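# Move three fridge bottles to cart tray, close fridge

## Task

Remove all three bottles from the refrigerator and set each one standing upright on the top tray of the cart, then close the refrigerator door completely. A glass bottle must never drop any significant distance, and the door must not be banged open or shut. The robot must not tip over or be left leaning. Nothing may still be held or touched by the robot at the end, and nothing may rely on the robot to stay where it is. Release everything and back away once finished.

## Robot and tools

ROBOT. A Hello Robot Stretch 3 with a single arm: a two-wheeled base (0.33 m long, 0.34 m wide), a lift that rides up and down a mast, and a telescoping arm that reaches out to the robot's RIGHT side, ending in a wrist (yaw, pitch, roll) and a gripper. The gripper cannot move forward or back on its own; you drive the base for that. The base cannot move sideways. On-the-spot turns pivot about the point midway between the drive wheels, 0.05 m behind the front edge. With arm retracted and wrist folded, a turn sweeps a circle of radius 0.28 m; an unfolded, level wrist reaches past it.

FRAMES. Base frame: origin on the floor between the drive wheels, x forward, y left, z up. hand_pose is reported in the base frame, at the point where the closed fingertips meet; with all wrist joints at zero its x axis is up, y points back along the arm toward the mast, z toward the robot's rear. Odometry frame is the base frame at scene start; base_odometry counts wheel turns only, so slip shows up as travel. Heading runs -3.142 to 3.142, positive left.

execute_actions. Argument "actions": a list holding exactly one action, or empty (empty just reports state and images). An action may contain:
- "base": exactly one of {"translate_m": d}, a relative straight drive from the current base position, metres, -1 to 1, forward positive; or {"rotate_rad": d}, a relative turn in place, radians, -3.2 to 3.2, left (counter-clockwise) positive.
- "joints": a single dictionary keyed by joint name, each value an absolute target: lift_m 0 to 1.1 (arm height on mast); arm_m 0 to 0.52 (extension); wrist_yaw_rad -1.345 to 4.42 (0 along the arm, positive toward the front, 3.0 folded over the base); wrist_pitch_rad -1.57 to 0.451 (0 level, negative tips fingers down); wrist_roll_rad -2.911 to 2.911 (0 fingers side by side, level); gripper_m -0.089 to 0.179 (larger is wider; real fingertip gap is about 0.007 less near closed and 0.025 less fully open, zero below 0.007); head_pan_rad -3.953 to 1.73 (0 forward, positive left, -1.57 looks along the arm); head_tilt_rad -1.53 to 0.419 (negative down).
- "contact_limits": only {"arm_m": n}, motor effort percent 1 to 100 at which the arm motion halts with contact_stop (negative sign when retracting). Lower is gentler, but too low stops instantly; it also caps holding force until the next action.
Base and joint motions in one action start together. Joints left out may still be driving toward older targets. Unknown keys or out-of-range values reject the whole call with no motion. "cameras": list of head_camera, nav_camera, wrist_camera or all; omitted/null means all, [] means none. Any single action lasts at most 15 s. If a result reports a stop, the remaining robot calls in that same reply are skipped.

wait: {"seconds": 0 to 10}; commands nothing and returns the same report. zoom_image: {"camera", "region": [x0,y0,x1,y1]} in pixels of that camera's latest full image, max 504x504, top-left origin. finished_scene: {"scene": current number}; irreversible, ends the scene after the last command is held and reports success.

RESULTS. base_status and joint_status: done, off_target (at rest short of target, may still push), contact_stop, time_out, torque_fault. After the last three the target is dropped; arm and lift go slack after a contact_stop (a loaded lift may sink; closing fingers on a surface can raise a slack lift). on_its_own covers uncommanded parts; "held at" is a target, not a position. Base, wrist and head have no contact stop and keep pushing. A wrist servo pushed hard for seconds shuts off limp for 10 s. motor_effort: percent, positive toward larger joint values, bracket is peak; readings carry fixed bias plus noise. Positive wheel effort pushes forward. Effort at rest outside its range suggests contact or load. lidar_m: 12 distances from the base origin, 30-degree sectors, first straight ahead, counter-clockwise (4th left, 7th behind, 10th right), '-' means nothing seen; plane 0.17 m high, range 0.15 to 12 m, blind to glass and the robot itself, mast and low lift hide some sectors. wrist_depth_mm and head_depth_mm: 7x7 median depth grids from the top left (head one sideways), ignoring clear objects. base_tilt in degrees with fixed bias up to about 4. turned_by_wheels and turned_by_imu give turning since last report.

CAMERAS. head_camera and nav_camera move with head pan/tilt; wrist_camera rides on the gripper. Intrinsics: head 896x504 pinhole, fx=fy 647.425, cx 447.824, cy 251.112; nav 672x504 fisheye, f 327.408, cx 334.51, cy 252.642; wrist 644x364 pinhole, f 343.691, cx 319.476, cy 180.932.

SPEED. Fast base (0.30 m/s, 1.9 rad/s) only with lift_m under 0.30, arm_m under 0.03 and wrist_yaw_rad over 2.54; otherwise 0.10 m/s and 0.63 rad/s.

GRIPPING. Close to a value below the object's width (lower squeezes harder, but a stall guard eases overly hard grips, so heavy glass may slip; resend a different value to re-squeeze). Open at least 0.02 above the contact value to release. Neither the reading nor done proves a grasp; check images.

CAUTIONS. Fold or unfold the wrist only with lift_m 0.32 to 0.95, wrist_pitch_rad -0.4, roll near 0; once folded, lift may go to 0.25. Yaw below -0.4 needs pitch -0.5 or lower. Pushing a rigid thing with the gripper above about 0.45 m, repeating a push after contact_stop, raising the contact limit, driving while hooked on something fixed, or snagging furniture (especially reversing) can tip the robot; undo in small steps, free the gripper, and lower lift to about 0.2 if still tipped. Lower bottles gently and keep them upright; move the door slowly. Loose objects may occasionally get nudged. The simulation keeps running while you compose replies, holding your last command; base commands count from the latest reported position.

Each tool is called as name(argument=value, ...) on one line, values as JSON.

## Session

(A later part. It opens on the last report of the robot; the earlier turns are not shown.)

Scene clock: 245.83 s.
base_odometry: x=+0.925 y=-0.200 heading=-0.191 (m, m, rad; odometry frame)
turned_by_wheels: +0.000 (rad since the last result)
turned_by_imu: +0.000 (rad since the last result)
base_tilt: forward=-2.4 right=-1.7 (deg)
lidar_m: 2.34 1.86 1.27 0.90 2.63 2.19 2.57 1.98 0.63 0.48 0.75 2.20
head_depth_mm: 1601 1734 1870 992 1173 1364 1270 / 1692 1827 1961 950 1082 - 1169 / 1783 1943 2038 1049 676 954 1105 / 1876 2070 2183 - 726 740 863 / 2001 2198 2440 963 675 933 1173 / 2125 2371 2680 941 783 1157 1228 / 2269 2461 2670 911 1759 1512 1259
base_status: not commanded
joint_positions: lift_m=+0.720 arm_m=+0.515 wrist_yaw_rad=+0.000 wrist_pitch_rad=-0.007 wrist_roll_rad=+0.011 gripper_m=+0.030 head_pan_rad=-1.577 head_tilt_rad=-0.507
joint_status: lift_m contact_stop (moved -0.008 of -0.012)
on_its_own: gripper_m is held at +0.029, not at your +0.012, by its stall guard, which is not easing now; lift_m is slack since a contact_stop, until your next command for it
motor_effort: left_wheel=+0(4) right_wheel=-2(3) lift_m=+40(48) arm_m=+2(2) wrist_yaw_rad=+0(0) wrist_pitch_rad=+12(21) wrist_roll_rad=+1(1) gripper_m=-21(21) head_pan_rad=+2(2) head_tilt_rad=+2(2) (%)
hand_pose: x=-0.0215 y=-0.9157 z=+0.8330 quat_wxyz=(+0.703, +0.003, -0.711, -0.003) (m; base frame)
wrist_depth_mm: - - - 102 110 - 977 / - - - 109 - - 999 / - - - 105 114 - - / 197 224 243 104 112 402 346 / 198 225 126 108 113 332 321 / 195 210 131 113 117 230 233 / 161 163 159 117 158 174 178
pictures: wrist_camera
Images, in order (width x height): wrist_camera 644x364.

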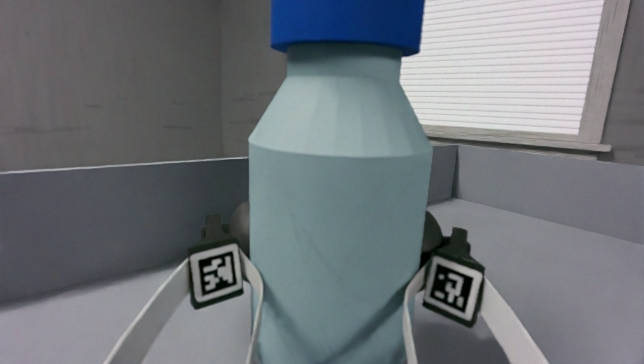

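execute_actions(actions=[{"joints": {"lift_m": 0.728, "wrist_pitch_rad": -0.07}}], cameras=["head_camera", "wrist_camera"])

Scene clock: 250.60 s.
base_odometry: x=+0.925 y=-0.200 heading=-0.191 (m, m, rad; odometry frame)
turned_by_wheels: +0.000 (rad since the last result)
turned_by_imu: +0.000 (rad since the last result)
base_tilt: forward=-2.5 right=-1.7 (deg)
lidar_m: 2.34 1.86 1.27 0.90 2.63 2.19 2.58 1.98 0.63 0.48 0.74 2.20
head_depth_mm: 1604 1729 1883 988 1168 1407 - / 1689 1825 1958 952 1106 - 1177 / 1778 1935 2040 1049 672 955 1089 / 1877 2063 2197 - 724 732 859 / 1995 2207 2423 965 671 934 1163 / 2125 2373 2650 935 746 1144 1231 / 2251 2465 2700 906 1757 1511 1270
base_status: not commanded
joint_positions: lift_m=+0.727 arm_m=+0.515 wrist_yaw_rad=-0.001 wrist_pitch_rad=-0.065 wrist_roll_rad=+0.012 gripper_m=+0.030 head_pan_rad=-1.577 head_tilt_rad=-0.507
joint_status: all done
on_its_own: gripper_m is held at +0.029, not at your +0.012, by its stall guard, which is not easing now
motor_effort: left_wheel=+2(2) right_wheel=-2(1) lift_m=+60(60) arm_m=+1(3) wrist_yaw_rad=+2(2) wrist_pitch_rad=-2(11) wrist_roll_rad=+1(1) gripper_m=-21(23) head_pan_rad=+2(2) head_tilt_rad=+2(2) (%)
hand_pose: x=-0.0218 y=-0.9141 z=+0.8255 quat_wxyz=(+0.703, +0.023, -0.711, -0.024) (m; base frame)
wrist_depth_mm: - - - 101 109 - 989 / - - - 109 - - 992 / - - 257 105 114 435 981 / 193 216 241 104 112 389 334 / 197 221 126 108 113 279 286 / 185 188 131 113 117 204 207 / 148 150 147 117 145 159 162
pictures: head_camera (sideways: a quarter turn clockwise sets it upright), wrist_camera
Images, in order (width x height): head_camera 896x504, wrist_camera 644x364.

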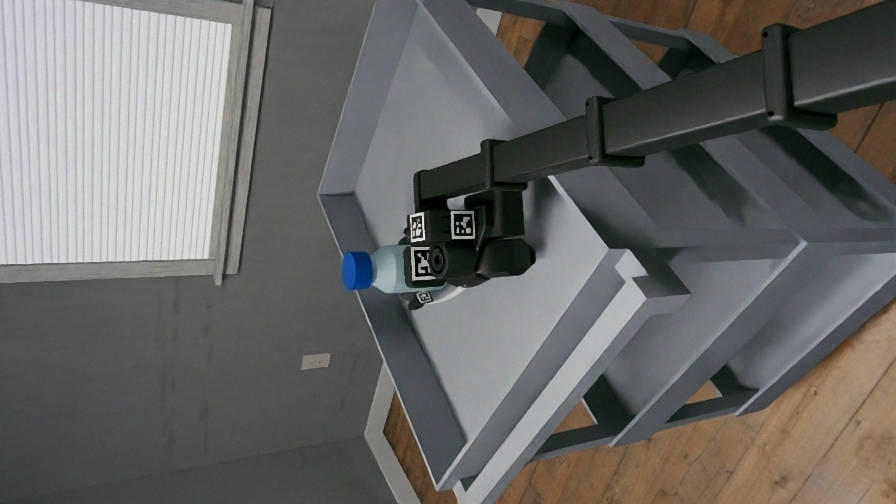

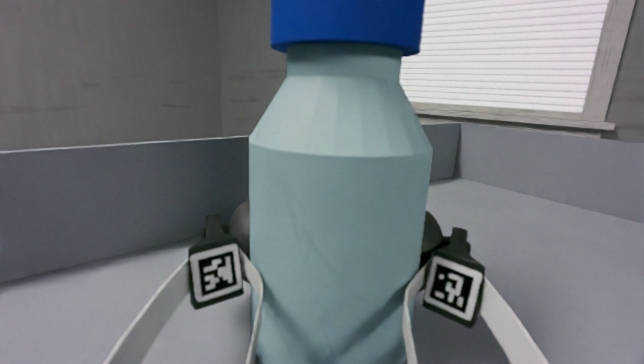

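execute_actions(actions=[{"joints": {"gripper_m": 0.12}}], cameras=["wrist_camera"])

Scene clock: 253.50 s.
base_odometry: x=+0.925 y=-0.200 heading=-0.191 (m, m, rad; odometry frame)
turned_by_wheels: +0.000 (rad since the last result)
turned_by_imu: +0.000 (rad since the last result)
base_tilt: forward=-2.5 right=-1.6 (deg)
lidar_m: 2.34 1.86 1.27 0.90 2.63 2.19 2.57 1.99 0.63 0.48 0.75 2.20
head_depth_mm: 1602 1736 1860 991 1167 1401 - / 1693 1835 1960 950 1104 - 1177 / 1783 1934 2039 1050 673 952 1094 / 1884 2070 2194 - 725 735 860 / 1997 2211 2435 964 671 929 1162 / 2113 2369 2671 936 738 1148 1230 / 2278 2471 2703 908 1751 1501 1257
base_status: not commanded
joint_positions: lift_m=+0.727 arm_m=+0.515 wrist_yaw_rad=+0.000 wrist_pitch_rad=-0.065 wrist_roll_rad=+0.012 gripper_m=+0.120 head_pan_rad=-1.577 head_tilt_rad=-0.507
joint_status: all done
motor_effort: left_wheel=+3(3) right_wheel=-3(2) lift_m=+60(60) arm_m=+0(0) wrist_yaw_rad=+0(1) wrist_pitch_rad=-1(2) wrist_roll_rad=+1(1) gripper_m=-1(92) head_pan_rad=+2(2) head_tilt_rad=+2(2) (%)
hand_pose: x=-0.0216 y=-0.9141 z=+0.8255 quat_wxyz=(+0.703, +0.023, -0.711, -0.024) (m; base frame)
wrist_depth_mm: - - - 102 111 - - / - - - 111 - - 998 / - - - 109 382 437 974 / 193 217 244 106 117 390 336 / 198 219 226 110 127 300 285 / 186 196 174 116 181 - 206 / 154 150 146 121 145 154 163
pictures: wrist_camera
Images, in order (width x height): wrist_camera 644x364.

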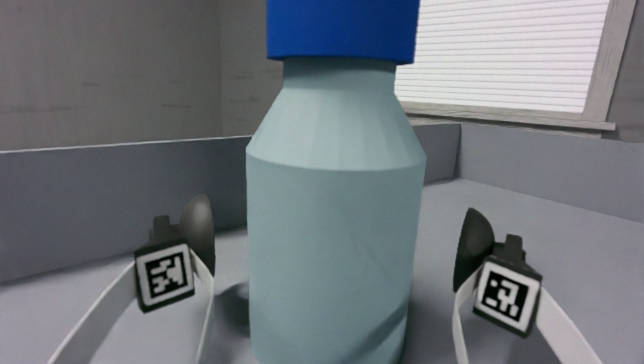

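execute_actions(actions=[{"joints": {"lift_m": 0.83, "arm_m": 0.48}}], cameras=[])

execute_actions(actions=[{"joints": {"arm_m": 0.0, "lift_m": 0.85}}], cameras=["head_camera"])

Scene clock: 275.80 s.
base_odometry: x=+0.925 y=-0.200 heading=-0.191 (m, m, rad; odometry frame)
turned_by_wheels: +0.000 (rad since the last result)
turned_by_imu: +0.000 (rad since the last result)
base_tilt: forward=-2.4 right=-1.7 (deg)
lidar_m: 2.34 1.86 1.27 0.90 2.63 2.19 2.57 1.98 0.63 0.48 0.74 2.20
head_depth_mm: 1608 1734 1873 988 1172 - - / 1692 1842 1957 993 - 1036 1185 / 1774 1930 2066 876 732 957 1092 / 1897 2055 2259 876 725 734 860 / 2007 2193 2413 959 670 934 1165 / 2123 2381 2637 938 740 1151 1225 / 2268 2473 2694 910 1749 1506 1262
base_status: not commanded
joint_positions: lift_m=+0.829 arm_m=+0.480 wrist_yaw_rad=+0.000 wrist_pitch_rad=-0.086 wrist_roll_rad=+0.012 gripper_m=+0.120 head_pan_rad=-1.577 head_tilt_rad=-0.507
joint_status: all done
motor_effort: left_wheel=+2(3) right_wheel=-3(3) lift_m=+65(72) arm_m=-4(4) wrist_yaw_rad=+0(1) wrist_pitch_rad=+5(5) wrist_roll_rad=+1(1) gripper_m=+1(0) head_pan_rad=+3(2) head_tilt_rad=+3(2) (%)
hand_pose: x=-0.0216 y=-0.8785 z=+0.9220 quat_wxyz=(+0.702, +0.030, -0.710, -0.031) (m; base frame)
wrist_depth_mm: - - - - - - 983 / - - - - - - - / - - - - - - - / - - - - - - - / - - 331 162 462 416 382 / - 253 315 173 362 - 361 / 230 270 283 169 283 286 303
pictures: none
No camera images: the call's "cameras" was empty. Leave "cameras" out to get every camera's image.

Scene clock: 280.50 s.
base_odometry: x=+0.925 y=-0.200 heading=-0.191 (m, m, rad; odometry frame)
turned_by_wheels: +0.000 (rad since the last result)
turned_by_imu: +0.000 (rad since the last result)
base_tilt: forward=-2.5 right=-1.6 (deg)
lidar_m: 2.34 1.87 1.27 0.90 2.64 2.19 2.57 1.98 0.63 0.48 0.74 2.20
head_depth_mm: 1598 1741 1865 991 1173 1366 - / 1675 1841 1959 949 1088 1147 - / 1783 1943 2024 956 695 979 - / 1879 2062 2193 921 727 633 - / 2000 2207 2439 964 681 934 1146 / 2114 2365 2688 941 740 1150 1221 / 2273 2476 2687 908 1754 1507 1266
base_status: not commanded
joint_positions: lift_m=+0.849 arm_m=+0.000 wrist_yaw_rad=+0.000 wrist_pitch_rad=-0.087 wrist_roll_rad=+0.012 gripper_m=+0.120 head_pan_rad=-1.577 head_tilt_rad=-0.507
joint_status: all done
motor_effort: left_wheel=+2(2) right_wheel=-3(3) lift_m=+65(64) arm_m=-4(5) wrist_yaw_rad=+0(1) wrist_pitch_rad=+5(5) wrist_roll_rad=+1(1) gripper_m=+0(1) head_pan_rad=+2(2) head_tilt_rad=+2(2) (%)
hand_pose: x=-0.0215 y=-0.3985 z=+0.9417 quat_wxyz=(+0.702, +0.031, -0.710, -0.031) (m; base frame)
wrist_depth_mm: - - - - - - - / - - - - - - - / - - - - - - - / - - 688 679 834 751 - / - - 403 529 546 527 - / - - 287 305 342 - - / - - 688 274 723 767 -
pictures: head_camera (sideways: a quarter turn clockwise sets it upright)
Images, in order (width x height): head_camera 896x504.

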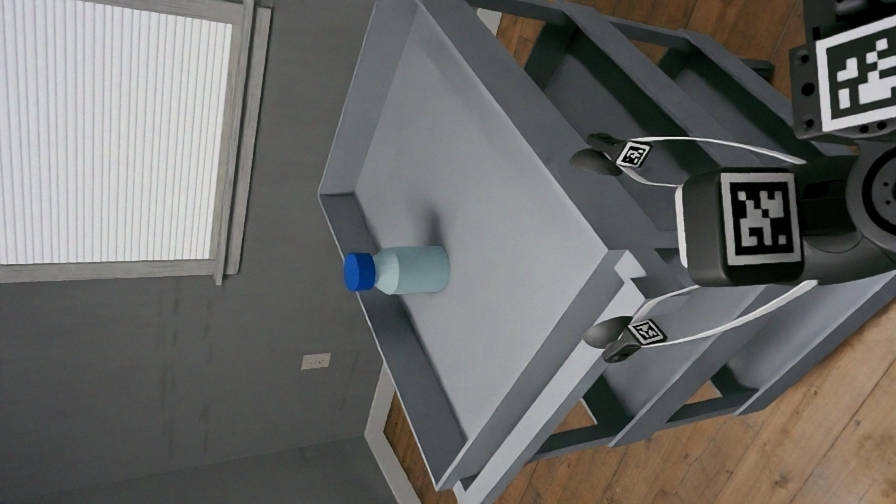

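execute_actions(actions=[{"base": {"rotate_rad": 1.224}, "joints": {"head_pan_rad": 0.0, "head_tilt_rad": -0.6}}], cameras=["head_camera"])

execute_actions(actions=[{"base": {"translate_m": 0.80}, "joints": {"lift_m": 0.56, "wrist_pitch_rad": -0.4, "gripper_m": 0.14, "head_tilt_rad": -0.85}}], cameras=["head_camera"])

Scene clock: 287.07 s.
base_odometry: x=+0.925 y=-0.200 heading=+1.033 (m, m, rad; odometry frame)
turned_by_wheels: +1.224 (rad since the last result)
turned_by_imu: +1.251 (rad since the last result)
base_tilt: forward=-2.5 right=-1.6 (deg)
lidar_m: 1.27 0.90 2.58 2.18 2.22 1.95 0.50 0.48 2.20 2.20 2.11 1.83
head_depth_mm: 1460 1613 1817 1975 1681 1401 1191 / 1456 1638 1843 2010 1694 1400 1198 / 1083 1192 1377 1544 1650 1404 1192 / 1445 1515 1692 1872 1678 1407 1199 / 1467 1564 1663 1884 1697 1410 1200 / 1304 1340 1458 1570 1609 1414 1203 / 1102 1177 1220 1273 1321 1349 1208
base_status: done
joint_positions: lift_m=+0.849 arm_m=+0.000 wrist_yaw_rad=+0.000 wrist_pitch_rad=-0.087 wrist_roll_rad=+0.012 gripper_m=+0.120 head_pan_rad=-0.007 head_tilt_rad=-0.593
joint_status: all done
motor_effort: left_wheel=-3(7) right_wheel=+1(4) lift_m=+65(65) arm_m=-4(4) wrist_yaw_rad=-1(0) wrist_pitch_rad=+5(5) wrist_roll_rad=+1(1) gripper_m=+0(0) head_pan_rad=+2(28) head_tilt_rad=-2(11) (%)
hand_pose: x=-0.0215 y=-0.3985 z=+0.9417 quat_wxyz=(+0.702, +0.031, -0.710, -0.031) (m; base frame)
wrist_depth_mm: - - - - - - - / - - - - - - - / - - - - - - - / - - - - - - - / - - - - - - - / - - - - - - - / - - - - - - -
pictures: head_camera (sideways: a quarter turn clockwise sets it upright)
Images, in order (width x height): head_camera 896x504.

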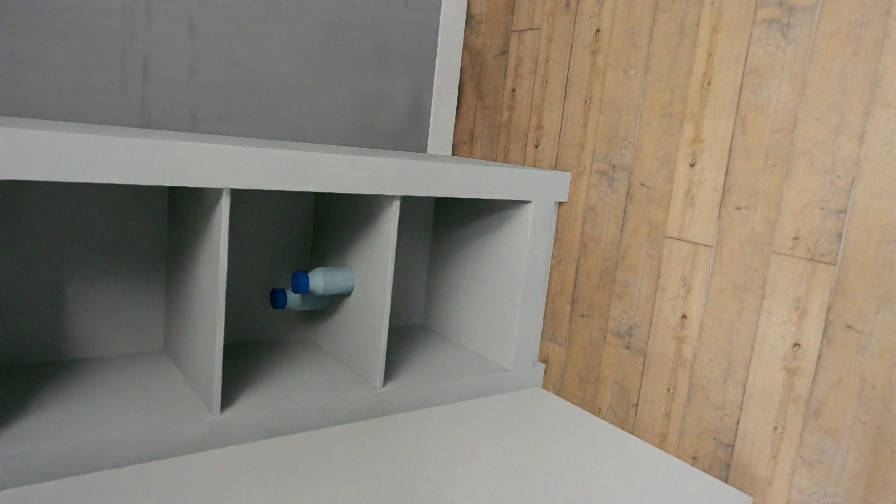

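Scene clock: 296.03 s.
base_odometry: x=+1.335 y=+0.487 heading=+1.033 (m, m, rad; odometry frame)
turned_by_wheels: +0.000 (rad since the last result)
turned_by_imu: +0.002 (rad since the last result)
base_tilt: forward=-2.6 right=-1.8 (deg)
lidar_m: 0.78 0.50 0.44 0.43 2.28 2.73 1.28 1.45 2.41 2.09 1.22 0.49
head_depth_mm: 722 576 544 633 1356 1238 1104 / 779 711 607 901 866 1194 1107 / 793 714 627 967 1227 1182 1108 / 812 715 628 945 1227 1198 1102 / 825 715 994 970 1253 1224 1111 / 824 715 921 959 1206 1246 1114 / 696 692 752 857 969 1067 1075
base_status: done
joint_positions: lift_m=+0.561 arm_m=+0.000 wrist_yaw_rad=+0.000 wrist_pitch_rad=-0.414 wrist_roll_rad=+0.012 gripper_m=+0.140 head_pan_rad=-0.007 head_tilt_rad=-0.839
joint_status: all done
motor_effort: left_wheel=-4(6) right_wheel=+1(4) lift_m=+16(58) arm_m=-3(4) wrist_yaw_rad=+0(0) wrist_pitch_rad=+4(5) wrist_roll_rad=+1(1) gripper_m=+0(83) head_pan_rad=+2(2) head_tilt_rad=-4(17) (%)
hand_pose: x=-0.0216 y=-0.3702 z=+0.5744 quat_wxyz=(+0.688, +0.145, -0.696, -0.147) (m; base frame)
wrist_depth_mm: 937 - - - - - - / 954 - - - - - - / - - - - - - - / - - - - - - - / 944 - 995 - - - - / 832 - 848 847 853 - 874 / 734 747 737 750 757 743 766
pictures: head_camera (sideways: a quarter turn clockwise sets it upright)
Images, in order (width x height): head_camera 896x504.

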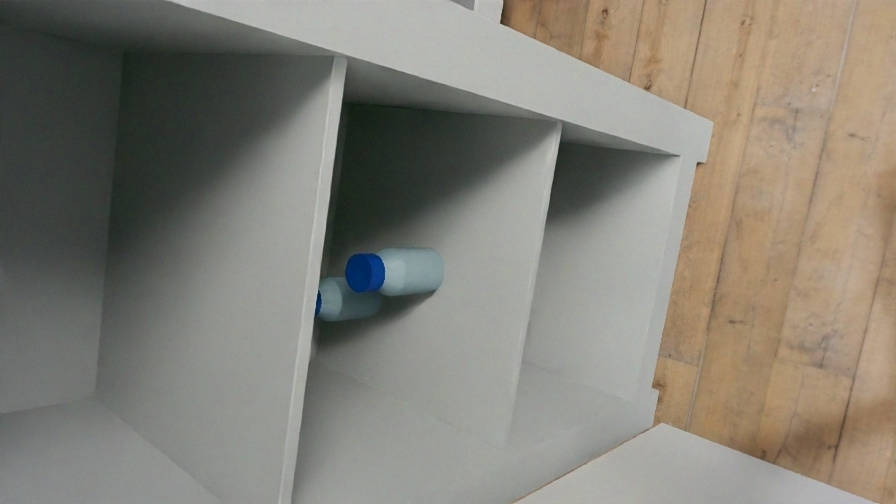

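execute_actions(actions=[{"base": {"rotate_rad": 1.566}, "joints": {"head_pan_rad": -1.53}}], cameras=["head_camera", "wrist_camera"])

Scene clock: 302.53 s.
base_odometry: x=+1.335 y=+0.487 heading=+2.599 (m, m, rad; odometry frame)
turned_by_wheels: +1.566 (rad since the last result)
turned_by_imu: +1.601 (rad since the last result)
base_tilt: forward=-2.5 right=-1.7 (deg)
lidar_m: 0.43 2.29 2.73 1.28 1.46 2.42 2.08 1.21 0.49 0.77 0.50 0.43
head_depth_mm: 766 707 588 659 852 1236 1114 / 787 709 624 966 884 1188 - / 807 710 624 967 1222 1201 - / 825 711 887 945 1251 1199 1107 / 833 714 1066 968 1280 1240 1107 / 754 715 855 941 1136 1226 1105 / 620 651 711 824 928 1011 1076
base_status: done
joint_positions: lift_m=+0.561 arm_m=+0.000 wrist_yaw_rad=+0.000 wrist_pitch_rad=-0.414 wrist_roll_rad=+0.012 gripper_m=+0.140 head_pan_rad=-1.523 head_tilt_rad=-0.840
joint_status: all done
motor_effort: left_wheel=-3(10) right_wheel=+2(5) lift_m=+15(16) arm_m=-4(4) wrist_yaw_rad=+0(0) wrist_pitch_rad=+4(5) wrist_roll_rad=+1(1) gripper_m=+0(0) head_pan_rad=-3(30) head_tilt_rad=-4(4) (%)
hand_pose: x=-0.0216 y=-0.3702 z=+0.5744 quat_wxyz=(+0.688, +0.145, -0.696, -0.147) (m; base frame)
wrist_depth_mm: 325 396 553 426 615 560 305 / 354 410 494 438 510 489 280 / 390 393 369 369 375 383 263 / 392 450 665 896 310 300 247 / 398 488 748 824 826 490 249 / 409 - 683 709 708 - 268 / 405 588 619 617 610 370 290
pictures: head_camera (sideways: a quarter turn clockwise sets it upright), wrist_camera
Images, in order (width x height): head_camera 896x504, wrist_camera 644x364.

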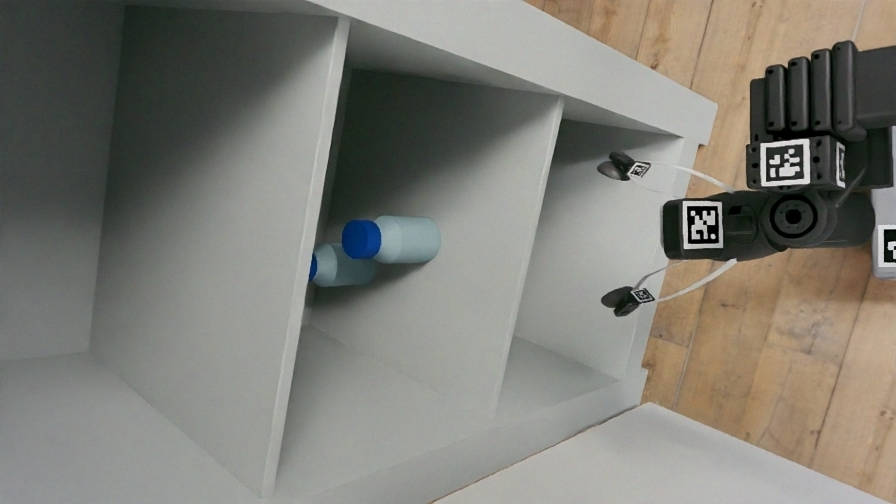

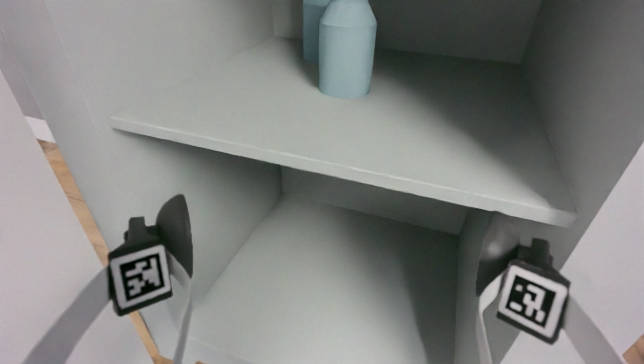

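execute_actions(actions=[{"base": {"translate_m": -0.007}, "joints": {"arm_m": 0.345}}], cameras=["head_camera", "wrist_camera"])

Scene clock: 311.83 s.
base_odometry: x=+1.341 y=+0.483 heading=+2.599 (m, m, rad; odometry frame)
turned_by_wheels: +0.000 (rad since the last result)
turned_by_imu: -0.001 (rad since the last result)
base_tilt: forward=-2.5 right=-1.6 (deg)
lidar_m: 0.44 2.29 2.73 1.28 1.47 2.41 2.08 1.21 0.49 0.79 0.51 0.44
head_depth_mm: 766 701 582 650 884 1235 1123 / 783 710 624 964 857 - - / 804 709 625 - 1218 1191 1115 / 823 712 885 936 1247 1215 1105 / 831 713 1066 969 1274 1243 1105 / 769 714 873 946 1147 1224 1111 / 633 662 716 833 943 1029 1074
base_status: done
joint_positions: lift_m=+0.561 arm_m=+0.345 wrist_yaw_rad=+0.000 wrist_pitch_rad=-0.414 wrist_roll_rad=+0.012 gripper_m=+0.140 head_pan_rad=-1.523 head_tilt_rad=-0.840
joint_status: all done
motor_effort: left_wheel=-3(8) right_wheel=+1(2) lift_m=+15(15) arm_m=+2(3) wrist_yaw_rad=+0(0) wrist_pitch_rad=+4(4) wrist_roll_rad=+1(1) gripper_m=+0(2) head_pan_rad=-2(3) head_tilt_rad=-4(4) (%)
hand_pose: x=-0.0216 y=-0.7146 z=+0.5744 quat_wxyz=(+0.688, +0.145, -0.696, -0.147) (m; base frame)
wrist_depth_mm: 235 296 354 119 301 282 263 / 244 308 375 88 307 305 280 / 250 320 346 95 338 325 301 / 261 284 275 110 282 297 298 / 234 244 222 111 227 253 245 / 200 - 196 122 200 - 209 / - 175 172 143 178 175 181
pictures: head_camera (sideways: a quarter turn clockwise sets it upright), wrist_camera
Images, in order (width x height): head_camera 896x504, wrist_camera 644x364.

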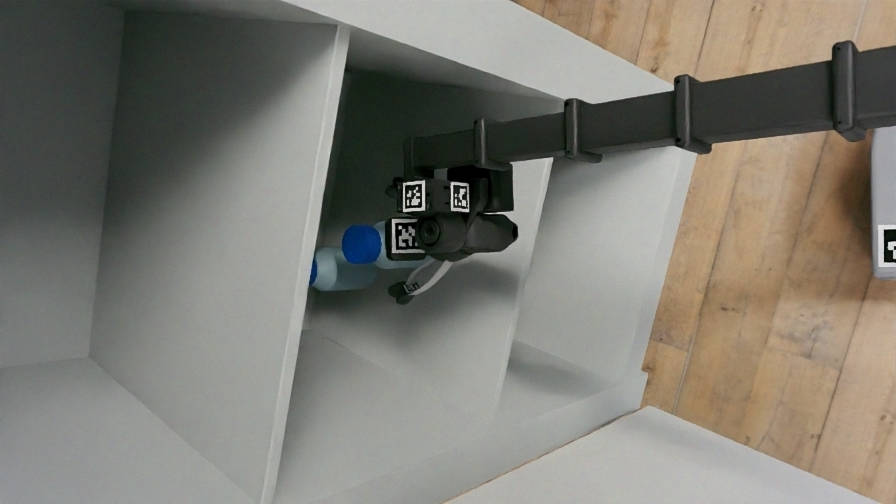

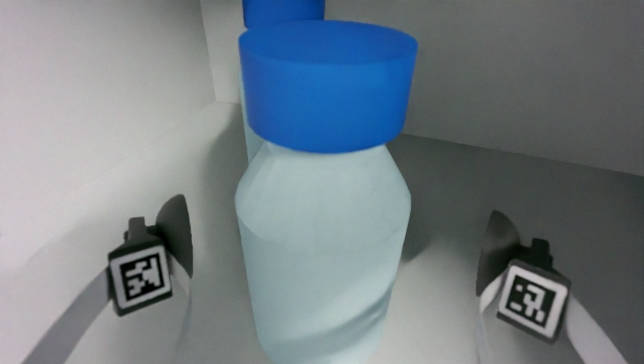

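execute_actions(actions=[{"base": {"translate_m": 0.006}, "joints": {"arm_m": 0.35, "lift_m": 0.553, "gripper_m": 0.10}}], cameras=["wrist_camera"])

execute_actions(actions=[{"joints": {"gripper_m": 0.031}}], cameras=["wrist_camera"])

Scene clock: 317.77 s.
base_odometry: x=+1.335 y=+0.486 heading=+2.599 (m, m, rad; odometry frame)
turned_by_wheels: +0.000 (rad since the last result)
turned_by_imu: +0.000 (rad since the last result)
base_tilt: forward=-2.5 right=-1.6 (deg)
lidar_m: 0.44 2.29 2.73 1.28 1.46 2.42 2.09 1.21 0.49 0.78 0.50 0.44
head_depth_mm: 766 708 588 657 852 1237 1119 / 786 710 624 976 866 - - / 806 709 624 - 1225 1193 1114 / 823 711 885 945 1250 1222 1108 / 833 714 1066 965 1281 1243 1109 / 755 713 860 943 1140 1216 1104 / 624 653 712 828 929 1012 1071
base_status: done
joint_positions: lift_m=+0.554 arm_m=+0.350 wrist_yaw_rad=+0.000 wrist_pitch_rad=-0.414 wrist_roll_rad=+0.012 gripper_m=+0.100 head_pan_rad=-1.523 head_tilt_rad=-0.840
joint_status: all done
motor_effort: left_wheel=-3(5) right_wheel=+1(4) lift_m=+16(18) arm_m=+2(4) wrist_yaw_rad=+0(0) wrist_pitch_rad=+4(4) wrist_roll_rad=+1(1) gripper_m=+2(92) head_pan_rad=-3(3) head_tilt_rad=-5(4) (%)
hand_pose: x=-0.0216 y=-0.7196 z=+0.5674 quat_wxyz=(+0.688, +0.145, -0.696, -0.147) (m; base frame)
wrist_depth_mm: 228 287 353 86 89 279 260 / 236 299 379 81 84 300 276 / 244 311 331 90 103 325 298 / 251 272 265 101 112 284 287 / 224 226 124 103 107 238 236 / 191 198 184 114 127 205 200 / 167 168 166 133 167 168 173
pictures: wrist_camera
Images, in order (width x height): wrist_camera 644x364.

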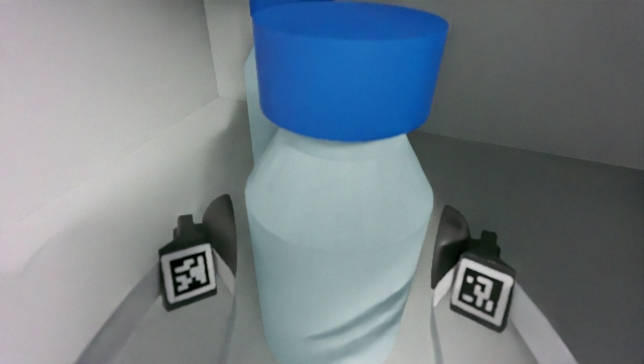

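Scene clock: 318.93 s.
base_odometry: x=+1.335 y=+0.486 heading=+2.599 (m, m, rad; odometry frame)
turned_by_wheels: +0.000 (rad since the last result)
turned_by_imu: +0.000 (rad since the last result)
base_tilt: forward=-2.5 right=-1.7 (deg)
lidar_m: 0.43 2.29 2.73 1.28 1.46 2.41 2.08 1.21 0.49 0.78 0.50 0.44
head_depth_mm: 764 707 588 656 848 1238 1123 / 787 709 622 976 865 - - / 807 709 625 - 1226 1187 1116 / 824 712 886 947 1255 1221 1106 / 832 711 1069 967 1268 1235 1109 / 757 714 858 940 1141 1224 1108 / 622 652 713 828 928 1014 1077
base_status: not commanded
joint_positions: lift_m=+0.554 arm_m=+0.350 wrist_yaw_rad=+0.000 wrist_pitch_rad=-0.421 wrist_roll_rad=+0.012 gripper_m=+0.032 head_pan_rad=-1.523 head_tilt_rad=-0.840
joint_status: all done
motor_effort: left_wheel=-3(3) right_wheel=+1(1) lift_m=+16(16) arm_m=+3(3) wrist_yaw_rad=+1(0) wrist_pitch_rad=+6(7) wrist_roll_rad=+1(1) gripper_m=-20(99) head_pan_rad=-3(3) head_tilt_rad=-3(4) (%)
hand_pose: x=-0.0216 y=-0.7187 z=+0.5656 quat_wxyz=(+0.687, +0.147, -0.695, -0.149) (m; base frame)
wrist_depth_mm: 229 286 353 78 81 279 259 / 236 298 380 76 79 301 279 / 245 305 322 84 97 322 297 / 247 266 259 97 106 277 282 / 221 222 117 98 102 231 231 / 189 190 160 106 112 196 196 / 165 167 164 124 161 170 171
pictures: wrist_camera
Images, in order (width x height): wrist_camera 644x364.

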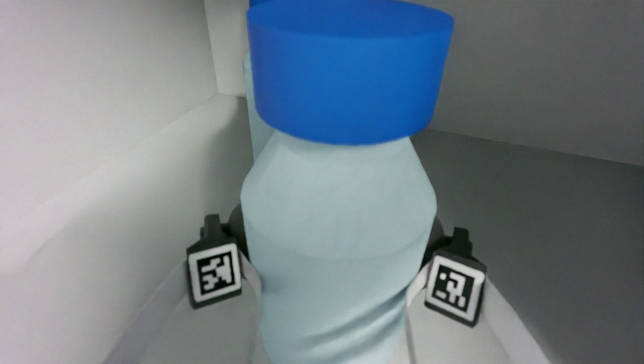

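execute_actions(actions=[{"joints": {"lift_m": 0.585}}], cameras=["wrist_camera"])

wait(seconds=3)

Scene clock: 321.30 s.
base_odometry: x=+1.335 y=+0.486 heading=+2.599 (m, m, rad; odometry frame)
turned_by_wheels: +0.000 (rad since the last result)
turned_by_imu: +0.000 (rad since the last result)
base_tilt: forward=-2.5 right=-1.7 (deg)
lidar_m: 0.44 2.29 2.73 1.28 1.46 2.41 2.08 1.21 0.49 0.78 0.50 0.43
head_depth_mm: 766 706 587 656 849 1240 1125 / 785 706 624 966 865 - - / 805 710 625 - 1230 1191 1112 / 823 711 854 937 1253 1221 1104 / 834 712 1068 969 1281 1237 1106 / 755 713 860 943 1141 1223 1108 / 622 652 712 826 929 1012 1075
base_status: not commanded
joint_positions: lift_m=+0.584 arm_m=+0.350 wrist_yaw_rad=+0.000 wrist_pitch_rad=-0.455 wrist_roll_rad=+0.012 gripper_m=+0.032 head_pan_rad=-1.523 head_tilt_rad=-0.840
joint_status: all done
motor_effort: left_wheel=-3(3) right_wheel=+0(1) lift_m=+70(70) arm_m=+2(3) wrist_yaw_rad=+0(1) wrist_pitch_rad=+17(18) wrist_roll_rad=+1(1) gripper_m=-22(22) head_pan_rad=-3(3) head_tilt_rad=-4(4) (%)
hand_pose: x=-0.0216 y=-0.7143 z=+0.5886 quat_wxyz=(+0.685, +0.159, -0.693, -0.161) (m; base frame)
wrist_depth_mm: 230 287 353 77 83 282 263 / 239 301 382 78 81 304 279 / 246 315 354 87 102 330 304 / 254 294 289 97 107 311 310 / 244 250 115 98 102 256 261 / 216 216 145 107 113 222 223 / 190 189 187 124 187 194 195
pictures: wrist_camera
Images, in order (width x height): wrist_camera 644x364.

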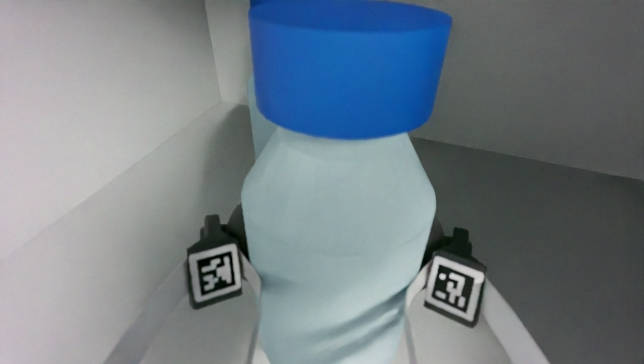

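Scene clock: 324.30 s.
base_odometry: x=+1.335 y=+0.486 heading=+2.599 (m, m, rad; odometry frame)
turned_by_wheels: +0.000 (rad since the last result)
turned_by_imu: +0.000 (rad since the last result)
base_tilt: forward=-2.6 right=-1.7 (deg)
lidar_m: 0.44 2.29 2.73 1.28 1.45 2.41 2.08 1.21 0.49 0.78 0.50 0.44
head_depth_mm: 766 708 587 657 848 1236 1120 / 786 709 623 966 867 - - / 806 710 625 - 1224 1199 1117 / 822 711 852 936 1246 1222 1107 / 831 710 1066 965 1273 1243 1105 / 757 711 861 942 1144 1225 1106 / 622 652 714 827 932 1014 1077
base_status: not commanded
joint_positions: lift_m=+0.584 arm_m=+0.350 wrist_yaw_rad=+0.000 wrist_pitch_rad=-0.455 wrist_roll_rad=+0.012 gripper_m=+0.032 head_pan_rad=-1.523 head_tilt_rad=-0.840
joint_status: all done
motor_effort: left_wheel=-2(3) right_wheel=+1(1) lift_m=+70(70) arm_m=+2(3) wrist_yaw_rad=+0(1) wrist_pitch_rad=+17(18) wrist_roll_rad=+1(1) gripper_m=-21(22) head_pan_rad=-3(3) head_tilt_rad=-4(4) (%)
hand_pose: x=-0.0216 y=-0.7143 z=+0.5886 quat_wxyz=(+0.685, +0.159, -0.693, -0.161) (m; base frame)
wrist_depth_mm: 229 289 353 77 83 281 261 / 238 301 384 78 81 305 284 / 246 312 355 87 102 332 301 / 254 294 287 97 107 308 308 / 245 252 115 98 102 259 259 / 214 216 145 107 113 221 223 / 190 190 186 124 187 194 196
wait: 3.00 s; at rest by 0.27 s
pictures: head_camera (sideways: a quarter turn clockwise sets it upright), nav_camera (sideways: a quarter turn counterclockwise sets it upright), wrist_camera
Images, in order (width x height): head_camera 896x504, nav_camera 672x504, wrist_camera 644x364.

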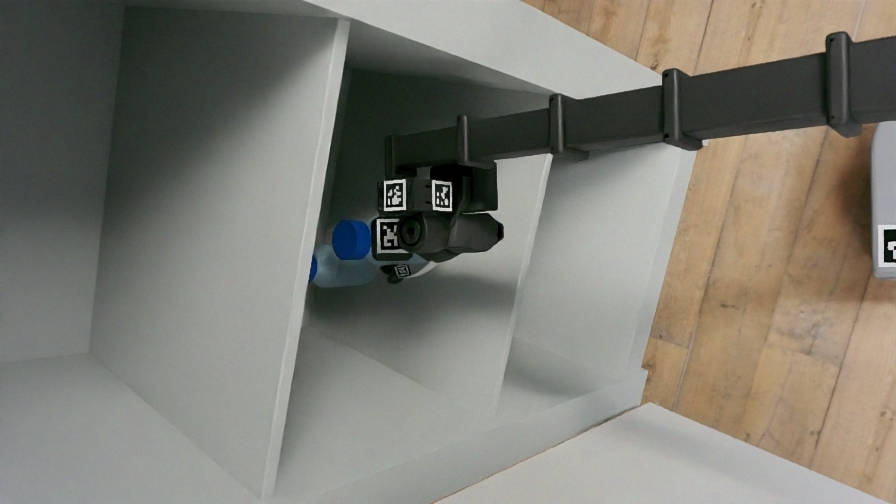

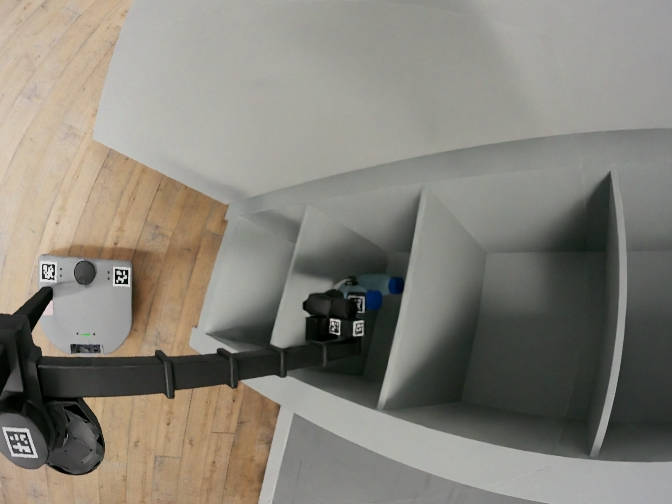

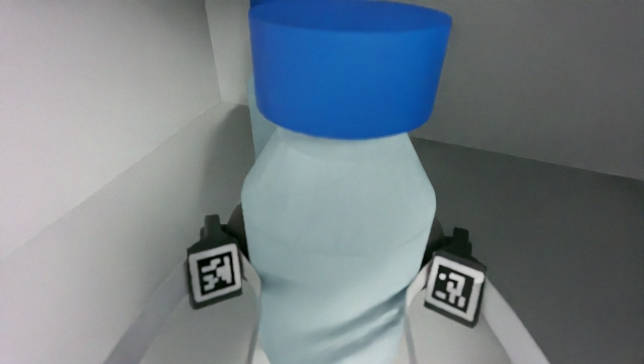

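execute_actions(actions=[{"joints": {"arm_m": 0.0}}], cameras=[])

execute_actions(actions=[{"base": {"rotate_rad": -1.502}, "joints": {"lift_m": 0.85}}], cameras=[])

execute_actions(actions=[{"base": {"translate_m": -0.76}, "joints": {"lift_m": 0.95, "arm_m": 0.25, "head_pan_rad": -1.53, "head_tilt_rad": -0.5}}], cameras=["wrist_camera"])

Scene clock: 344.63 s.
base_odometry: x=+1.335 y=+0.486 heading=+2.599 (m, m, rad; odometry frame)
turned_by_wheels: +0.000 (rad since the last result)
turned_by_imu: +0.000 (rad since the last result)
base_tilt: forward=-2.5 right=-1.7 (deg)
lidar_m: 0.44 2.29 2.73 1.28 1.46 2.42 2.09 1.21 0.49 0.78 0.50 0.44
head_depth_mm: 765 708 587 658 850 1241 1107 / 787 708 623 966 883 1170 - / 805 709 625 967 1201 1181 - / 823 712 1001 965 886 1200 1104 / 832 713 1066 967 1277 1243 1109 / 756 712 861 944 1142 1224 1106 / 622 653 714 826 931 1014 1081
base_status: not commanded
joint_positions: lift_m=+0.584 arm_m=+0.000 wrist_yaw_rad=+0.000 wrist_pitch_rad=-0.456 wrist_roll_rad=+0.012 gripper_m=+0.032 head_pan_rad=-1.523 head_tilt_rad=-0.840
joint_status: all done
motor_effort: left_wheel=-2(2) right_wheel=+1(1) lift_m=+70(70) arm_m=-4(3) wrist_yaw_rad=+0(0) wrist_pitch_rad=+17(17) wrist_roll_rad=+1(1) gripper_m=-22(21) head_pan_rad=-2(3) head_tilt_rad=-4(4) (%)
hand_pose: x=-0.0216 y=-0.3648 z=+0.5884 quat_wxyz=(+0.685, +0.159, -0.693, -0.161) (m; base frame)
wrist_depth_mm: 332 400 512 77 83 564 302 / 360 414 460 78 81 489 277 / 394 400 374 87 102 387 259 / 395 461 582 98 107 311 241 / 406 522 115 98 102 380 254 / 418 545 145 107 113 330 280 / 438 597 635 124 590 387 326
pictures: none
No camera images: the call's "cameras" was empty. Leave "cameras" out to get every camera's image.

Scene clock: 348.00 s.
base_odometry: x=+1.335 y=+0.486 heading=+1.097 (m, m, rad; odometry frame)
turned_by_wheels: -1.502 (rad since the last result)
turned_by_imu: -1.536 (rad since the last result)
base_tilt: forward=-2.6 right=-1.7 (deg)
lidar_m: 0.70 0.48 0.43 0.44 2.88 2.73 1.27 1.55 2.41 1.89 1.18 0.49
head_depth_mm: 2039 2235 1951 1625 - - 1085 / 2105 2313 1954 1644 - - 1088 / 2168 2345 1938 1634 - - 1107 / 2237 2405 1956 459 - 1242 1109 / 2212 2323 1972 1649 1413 1242 1110 / 1819 1990 1968 1643 1415 1243 1108 / 1537 1658 1805 1646 1423 1247 1107
base_status: done
joint_positions: lift_m=+0.849 arm_m=+0.000 wrist_yaw_rad=+0.000 wrist_pitch_rad=-0.456 wrist_roll_rad=+0.012 gripper_m=+0.032 head_pan_rad=-1.523 head_tilt_rad=-0.840
joint_status: all done
motor_effort: left_wheel=+3(10) right_wheel=-3(6) lift_m=+70(70) arm_m=-4(4) wrist_yaw_rad=+1(0) wrist_pitch_rad=+17(17) wrist_roll_rad=+1(1) gripper_m=-20(20) head_pan_rad=-3(3) head_tilt_rad=-4(3) (%)
hand_pose: x=-0.0215 y=-0.3647 z=+0.8533 quat_wxyz=(+0.685, +0.159, -0.693, -0.161) (m; base frame)
wrist_depth_mm: 887 - - 77 83 - - / 914 - - 78 81 - - / 936 - - 87 99 - - / 994 - - 97 107 - - / - - 115 98 102 - - / - - 145 107 113 - - / - - - 124 - - -
pictures: none
No camera images: the call's "cameras" was empty. Leave "cameras" out to get every camera's image.

Scene clock: 356.53 s.
base_odometry: x=+0.989 y=-0.190 heading=+1.097 (m, m, rad; odometry frame)
turned_by_wheels: +0.000 (rad since the last result)
turned_by_imu: -0.001 (rad since the last result)
base_tilt: forward=-2.5 right=-1.6 (deg)
lidar_m: 1.22 0.89 2.62 2.24 2.21 1.06 0.51 0.59 2.16 2.17 1.98 1.54
head_depth_mm: 1735 1880 2012 - 1776 1479 1246 / 1776 1943 2066 - 1845 1485 1245 / 1829 1987 2141 - 1851 1486 1245 / 1876 2063 2263 2229 1858 1495 1258 / 1943 2154 2404 2448 1858 1501 1254 / 2012 2222 2472 2468 1862 1506 1258 / 2088 2314 2572 2478 1887 1502 1256
base_status: done
joint_positions: lift_m=+0.949 arm_m=+0.250 wrist_yaw_rad=+0.000 wrist_pitch_rad=-0.457 wrist_roll_rad=+0.012 gripper_m=+0.032 head_pan_rad=-1.523 head_tilt_rad=-0.507
joint_status: all done
motor_effort: left_wheel=+4(4) right_wheel=-2(6) lift_m=+70(70) arm_m=+2(2) wrist_yaw_rad=+0(0) wrist_pitch_rad=+18(18) wrist_roll_rad=+1(1) gripper_m=-20(22) head_pan_rad=-2(2) head_tilt_rad=+2(18) (%)
hand_pose: x=-0.0216 y=-0.6139 z=+0.9531 quat_wxyz=(+0.685, +0.159, -0.693, -0.162) (m; base frame)
wrist_depth_mm: - - - 77 83 - - / - - - 78 81 - - / - - - 87 99 - - / - - - 97 107 - - / - - 115 98 102 - - / - - 145 107 113 - - / - - - 124 - - -
pictures: wrist_camera
Images, in order (width x height): wrist_camera 644x364.

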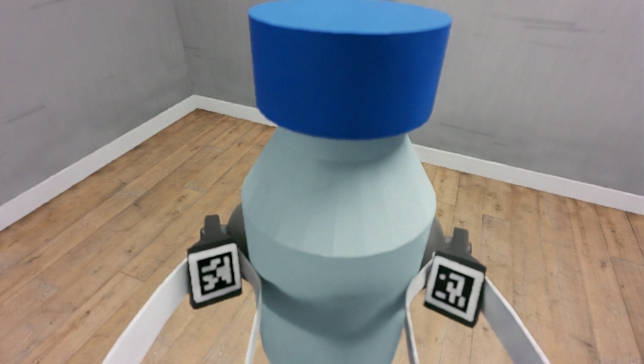

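execute_actions(actions=[{"base": {"rotate_rad": -1.513}, "joints": {"arm_m": 0.38, "lift_m": 0.96}}])

Scene clock: 361.87 s.
base_odometry: x=+0.989 y=-0.190 heading=-0.416 (m, m, rad; odometry frame)
turned_by_wheels: -1.513 (rad since the last result)
turned_by_imu: -1.547 (rad since the last result)
base_tilt: forward=-2.4 right=-1.6 (deg)
lidar_m: 2.18 1.94 1.22 1.15 1.05 2.62 2.23 2.17 0.91 0.51 0.62 2.16
head_depth_mm: 1599 1739 1843 2149 1835 1478 1243 / 1637 1789 - 1043 1227 1389 1246 / 1700 1852 - 949 1109 1035 1190 / 1773 1940 1260 921 705 856 1016 / 1838 2020 2178 934 668 933 1109 / 1912 2130 2364 968 718 1021 1190 / 2000 2214 2508 931 981 1180 1266
base_status: done
joint_positions: lift_m=+0.959 arm_m=+0.380 wrist_yaw_rad=-0.001 wrist_pitch_rad=-0.457 wrist_roll_rad=+0.012 gripper_m=+0.032 head_pan_rad=-1.523 head_tilt_rad=-0.507
joint_status: all done
motor_effort: left_wheel=+3(11) right_wheel=-3(7) lift_m=+70(73) arm_m=+2(3) wrist_yaw_rad=+0(1) wrist_pitch_rad=+18(18) wrist_roll_rad=+1(1) gripper_m=-22(21) head_pan_rad=-3(3) head_tilt_rad=+2(2) (%)
hand_pose: x=-0.0218 y=-0.7440 z=+0.9630 quat_wxyz=(+0.685, +0.159, -0.693, -0.162) (m; base frame)
wrist_depth_mm: - - - 77 83 - - / - - - 78 81 - - / - 463 526 86 99 509 - / 399 438 337 97 107 473 - / 383 400 115 98 102 414 - / 344 344 145 107 113 351 - / 300 301 299 124 300 308 -
pictures: head_camera (sideways: a quarter turn clockwise sets it upright), nav_camera (sideways: a quarter turn counterclockwise sets it upright), wrist_camera
Images, in order (width x height): head_camera 896x504, nav_camera 672x504, wrist_camera 644x364.

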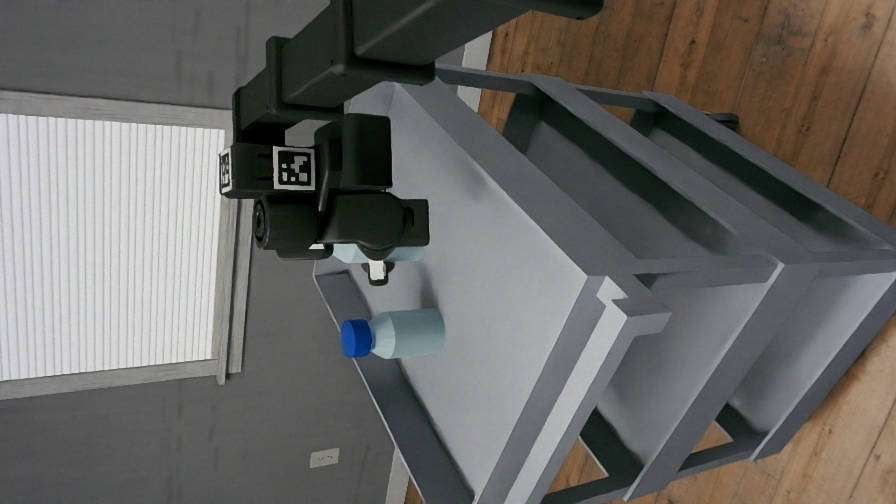

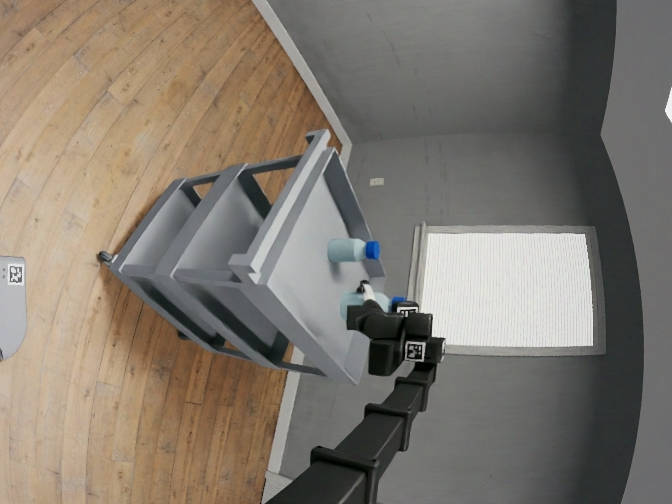

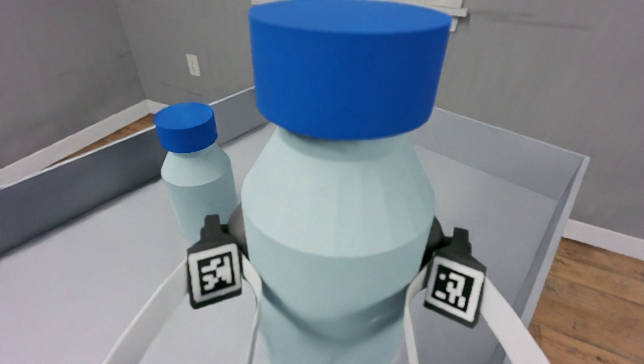

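execute_actions(actions=[{"joints": {"arm_m": 0.50, "lift_m": 0.87}}], cameras=[])

execute_actions(actions=[{"joints": {"lift_m": 0.838}}], cameras=["head_camera", "wrist_camera"])

Scene clock: 368.70 s.
base_odometry: x=+0.989 y=-0.190 heading=-0.416 (m, m, rad; odometry frame)
turned_by_wheels: +0.000 (rad since the last result)
turned_by_imu: +0.000 (rad since the last result)
base_tilt: forward=-2.6 right=-1.6 (deg)
lidar_m: 2.18 1.94 1.22 1.15 1.05 2.62 2.24 2.16 0.91 0.51 0.62 2.17
head_depth_mm: 1604 1740 1901 2058 - 1400 1243 / 1654 1795 1943 874 1237 1385 1244 / 1704 1873 1968 912 1103 1041 1194 / 1768 1937 2063 913 705 858 1018 / 1845 2021 2184 931 666 934 1112 / 1917 2129 2332 970 722 1013 1200 / 2002 2212 2500 929 978 1179 1263
base_status: not commanded
joint_positions: lift_m=+0.871 arm_m=+0.500 wrist_yaw_rad=-0.001 wrist_pitch_rad=-0.457 wrist_roll_rad=+0.012 gripper_m=+0.032 head_pan_rad=-1.523 head_tilt_rad=-0.507
joint_status: all done
motor_effort: left_wheel=+2(2) right_wheel=-2(3) lift_m=+20(63) arm_m=+2(2) wrist_yaw_rad=+1(0) wrist_pitch_rad=+18(18) wrist_roll_rad=+1(1) gripper_m=-21(22) head_pan_rad=-3(3) head_tilt_rad=+2(2) (%)
hand_pose: x=-0.0217 y=-0.8639 z=+0.8745 quat_wxyz=(+0.685, +0.159, -0.693, -0.162) (m; base frame)
wrist_depth_mm: - - - 77 83 - - / 168 363 404 78 81 - - / 173 217 406 87 99 363 321 / 184 201 322 97 107 342 323 / 262 216 115 98 102 287 289 / 238 232 145 107 113 247 249 / 210 212 208 124 208 217 217
pictures: none
No camera images: the call's "cameras" was empty. Leave "cameras" out to get every camera's image.

Scene clock: 369.80 s.
base_odometry: x=+0.989 y=-0.190 heading=-0.416 (m, m, rad; odometry frame)
turned_by_wheels: +0.000 (rad since the last result)
turned_by_imu: +0.000 (rad since the last result)
base_tilt: forward=-2.6 right=-1.6 (deg)
lidar_m: 2.18 1.94 1.22 1.16 1.06 2.62 2.24 2.16 0.92 0.51 0.62 2.16
head_depth_mm: 1604 1750 1891 2084 - - 1214 / 1650 1800 1937 - 1216 1389 1253 / 1706 1869 2013 873 1106 1040 1193 / 1773 1934 2052 879 708 858 1016 / 1850 2030 2170 934 667 932 1112 / 1914 2141 2339 966 721 1015 1196 / 2001 2210 2494 930 976 1182 1258
base_status: not commanded
joint_positions: lift_m=+0.839 arm_m=+0.500 wrist_yaw_rad=-0.001 wrist_pitch_rad=-0.458 wrist_roll_rad=+0.012 gripper_m=+0.032 head_pan_rad=-1.523 head_tilt_rad=-0.507
joint_status: all done
motor_effort: left_wheel=+2(3) right_wheel=-2(3) lift_m=+21(20) arm_m=+2(2) wrist_yaw_rad=+0(0) wrist_pitch_rad=+18(18) wrist_roll_rad=+1(1) gripper_m=-22(21) head_pan_rad=-3(3) head_tilt_rad=+2(1) (%)
hand_pose: x=-0.0217 y=-0.8639 z=+0.8425 quat_wxyz=(+0.685, +0.159, -0.693, -0.162) (m; base frame)
wrist_depth_mm: 151 - 405 77 83 - - / 162 334 396 78 81 343 312 / 166 192 348 87 99 345 313 / 178 200 273 97 107 289 294 / 221 216 116 98 102 245 246 / 202 203 145 107 113 209 211 / 178 178 177 124 176 183 184
pictures: head_camera (sideways: a quarter turn clockwise sets it upright), wrist_camera
Images, in order (width x height): head_camera 896x504, wrist_camera 644x364.

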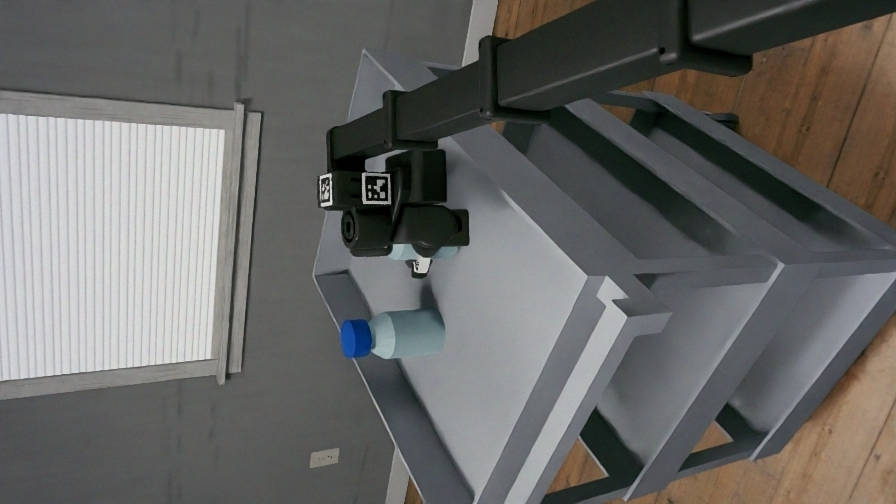

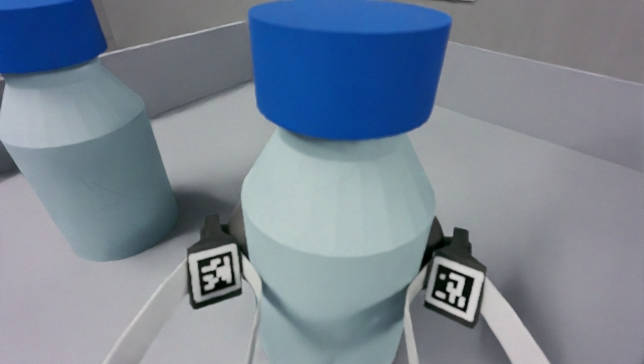

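execute_actions(actions=[{"joints": {"lift_m": 0.823}}], cameras=[])

Scene clock: 371.73 s.
base_odometry: x=+0.989 y=-0.190 heading=-0.416 (m, m, rad; odometry frame)
turned_by_wheels: +0.000 (rad since the last result)
turned_by_imu: +0.000 (rad since the last result)
base_tilt: forward=-2.5 right=-1.6 (deg)
lidar_m: 2.18 1.93 1.22 1.15 1.06 2.61 2.24 2.16 0.91 0.51 0.62 2.16
head_depth_mm: 1609 1741 1906 2106 1952 - 1217 / 1659 1798 1940 - 1178 1391 1247 / 1707 1863 2022 875 1107 1037 1191 / 1773 1950 2052 895 707 856 1019 / 1840 2029 2168 934 667 931 1114 / 1915 2129 2353 968 720 1017 1198 / 2015 2213 2499 931 977 1179 1258
base_status: not commanded
joint_positions: lift_m=+0.824 arm_m=+0.500 wrist_yaw_rad=-0.001 wrist_pitch_rad=-0.443 wrist_roll_rad=+0.012 gripper_m=+0.032 head_pan_rad=-1.523 head_tilt_rad=-0.507
joint_status: all done
motor_effort: left_wheel=+3(3) right_wheel=-3(2) lift_m=+17(19) arm_m=+2(3) wrist_yaw_rad=+0(0) wrist_pitch_rad=+13(18) wrist_roll_rad=+1(1) gripper_m=-21(21) head_pan_rad=-3(3) head_tilt_rad=+3(2) (%)
hand_pose: x=-0.0217 y=-0.8659 z=+0.8309 quat_wxyz=(+0.686, +0.154, -0.694, -0.157) (m; base frame)
wrist_depth_mm: 151 - 392 77 81 - 994 / 159 334 387 77 79 341 302 / 162 191 333 85 98 337 309 / 177 199 257 97 106 277 278 / 207 208 117 98 102 229 231 / 190 191 161 107 113 197 198 / 167 167 165 124 164 171 172
pictures: none
No camera images: the call's "cameras" was empty. Leave "cameras" out to get every camera's image.

The bottle is touching down (pitch load dropped). Release.

execute_actions(actions=[{"joints": {"gripper_m": 0.11}}], cameras=["wrist_camera"])

Scene clock: 374.03 s.
base_odometry: x=+0.989 y=-0.190 heading=-0.416 (m, m, rad; odometry frame)
turned_by_wheels: +0.000 (rad since the last result)
turned_by_imu: +0.000 (rad since the last result)
base_tilt: forward=-2.5 right=-1.7 (deg)
lidar_m: 2.18 1.94 1.22 1.16 1.06 2.61 2.23 2.16 0.91 0.51 0.62 2.17
head_depth_mm: 1599 1736 1889 2096 1965 - 1215 / 1658 1808 1945 - 1177 1401 1245 / 1720 1879 2026 872 1107 1039 1193 / 1766 1942 2050 884 706 854 1016 / 1851 2020 2168 932 667 932 1111 / 1913 2133 2342 967 719 1017 1194 / 1991 2228 2498 930 977 1181 1264
base_status: not commanded
joint_positions: lift_m=+0.824 arm_m=+0.500 wrist_yaw_rad=-0.001 wrist_pitch_rad=-0.425 wrist_roll_rad=+0.012 gripper_m=+0.110 head_pan_rad=-1.523 head_tilt_rad=-0.507
joint_status: all done
motor_effort: left_wheel=+3(3) right_wheel=-2(2) lift_m=+18(18) arm_m=+2(2) wrist_yaw_rad=+1(1) wrist_pitch_rad=+8(13) wrist_roll_rad=+1(1) gripper_m=+0(91) head_pan_rad=-3(3) head_tilt_rad=+2(2) (%)
hand_pose: x=-0.0217 y=-0.8681 z=+0.8347 quat_wxyz=(+0.687, +0.148, -0.695, -0.151) (m; base frame)
wrist_depth_mm: 151 - - 100 114 - 987 / 160 334 391 78 81 343 311 / 162 192 347 86 92 346 309 / 174 197 276 101 114 286 290 / 199 206 217 102 110 245 238 / 196 201 186 110 130 - 203 / 175 171 170 129 171 172 177
pictures: wrist_camera
Images, in order (width x height): wrist_camera 644x364.

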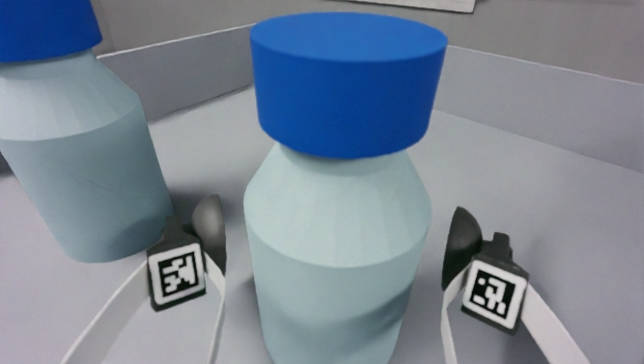

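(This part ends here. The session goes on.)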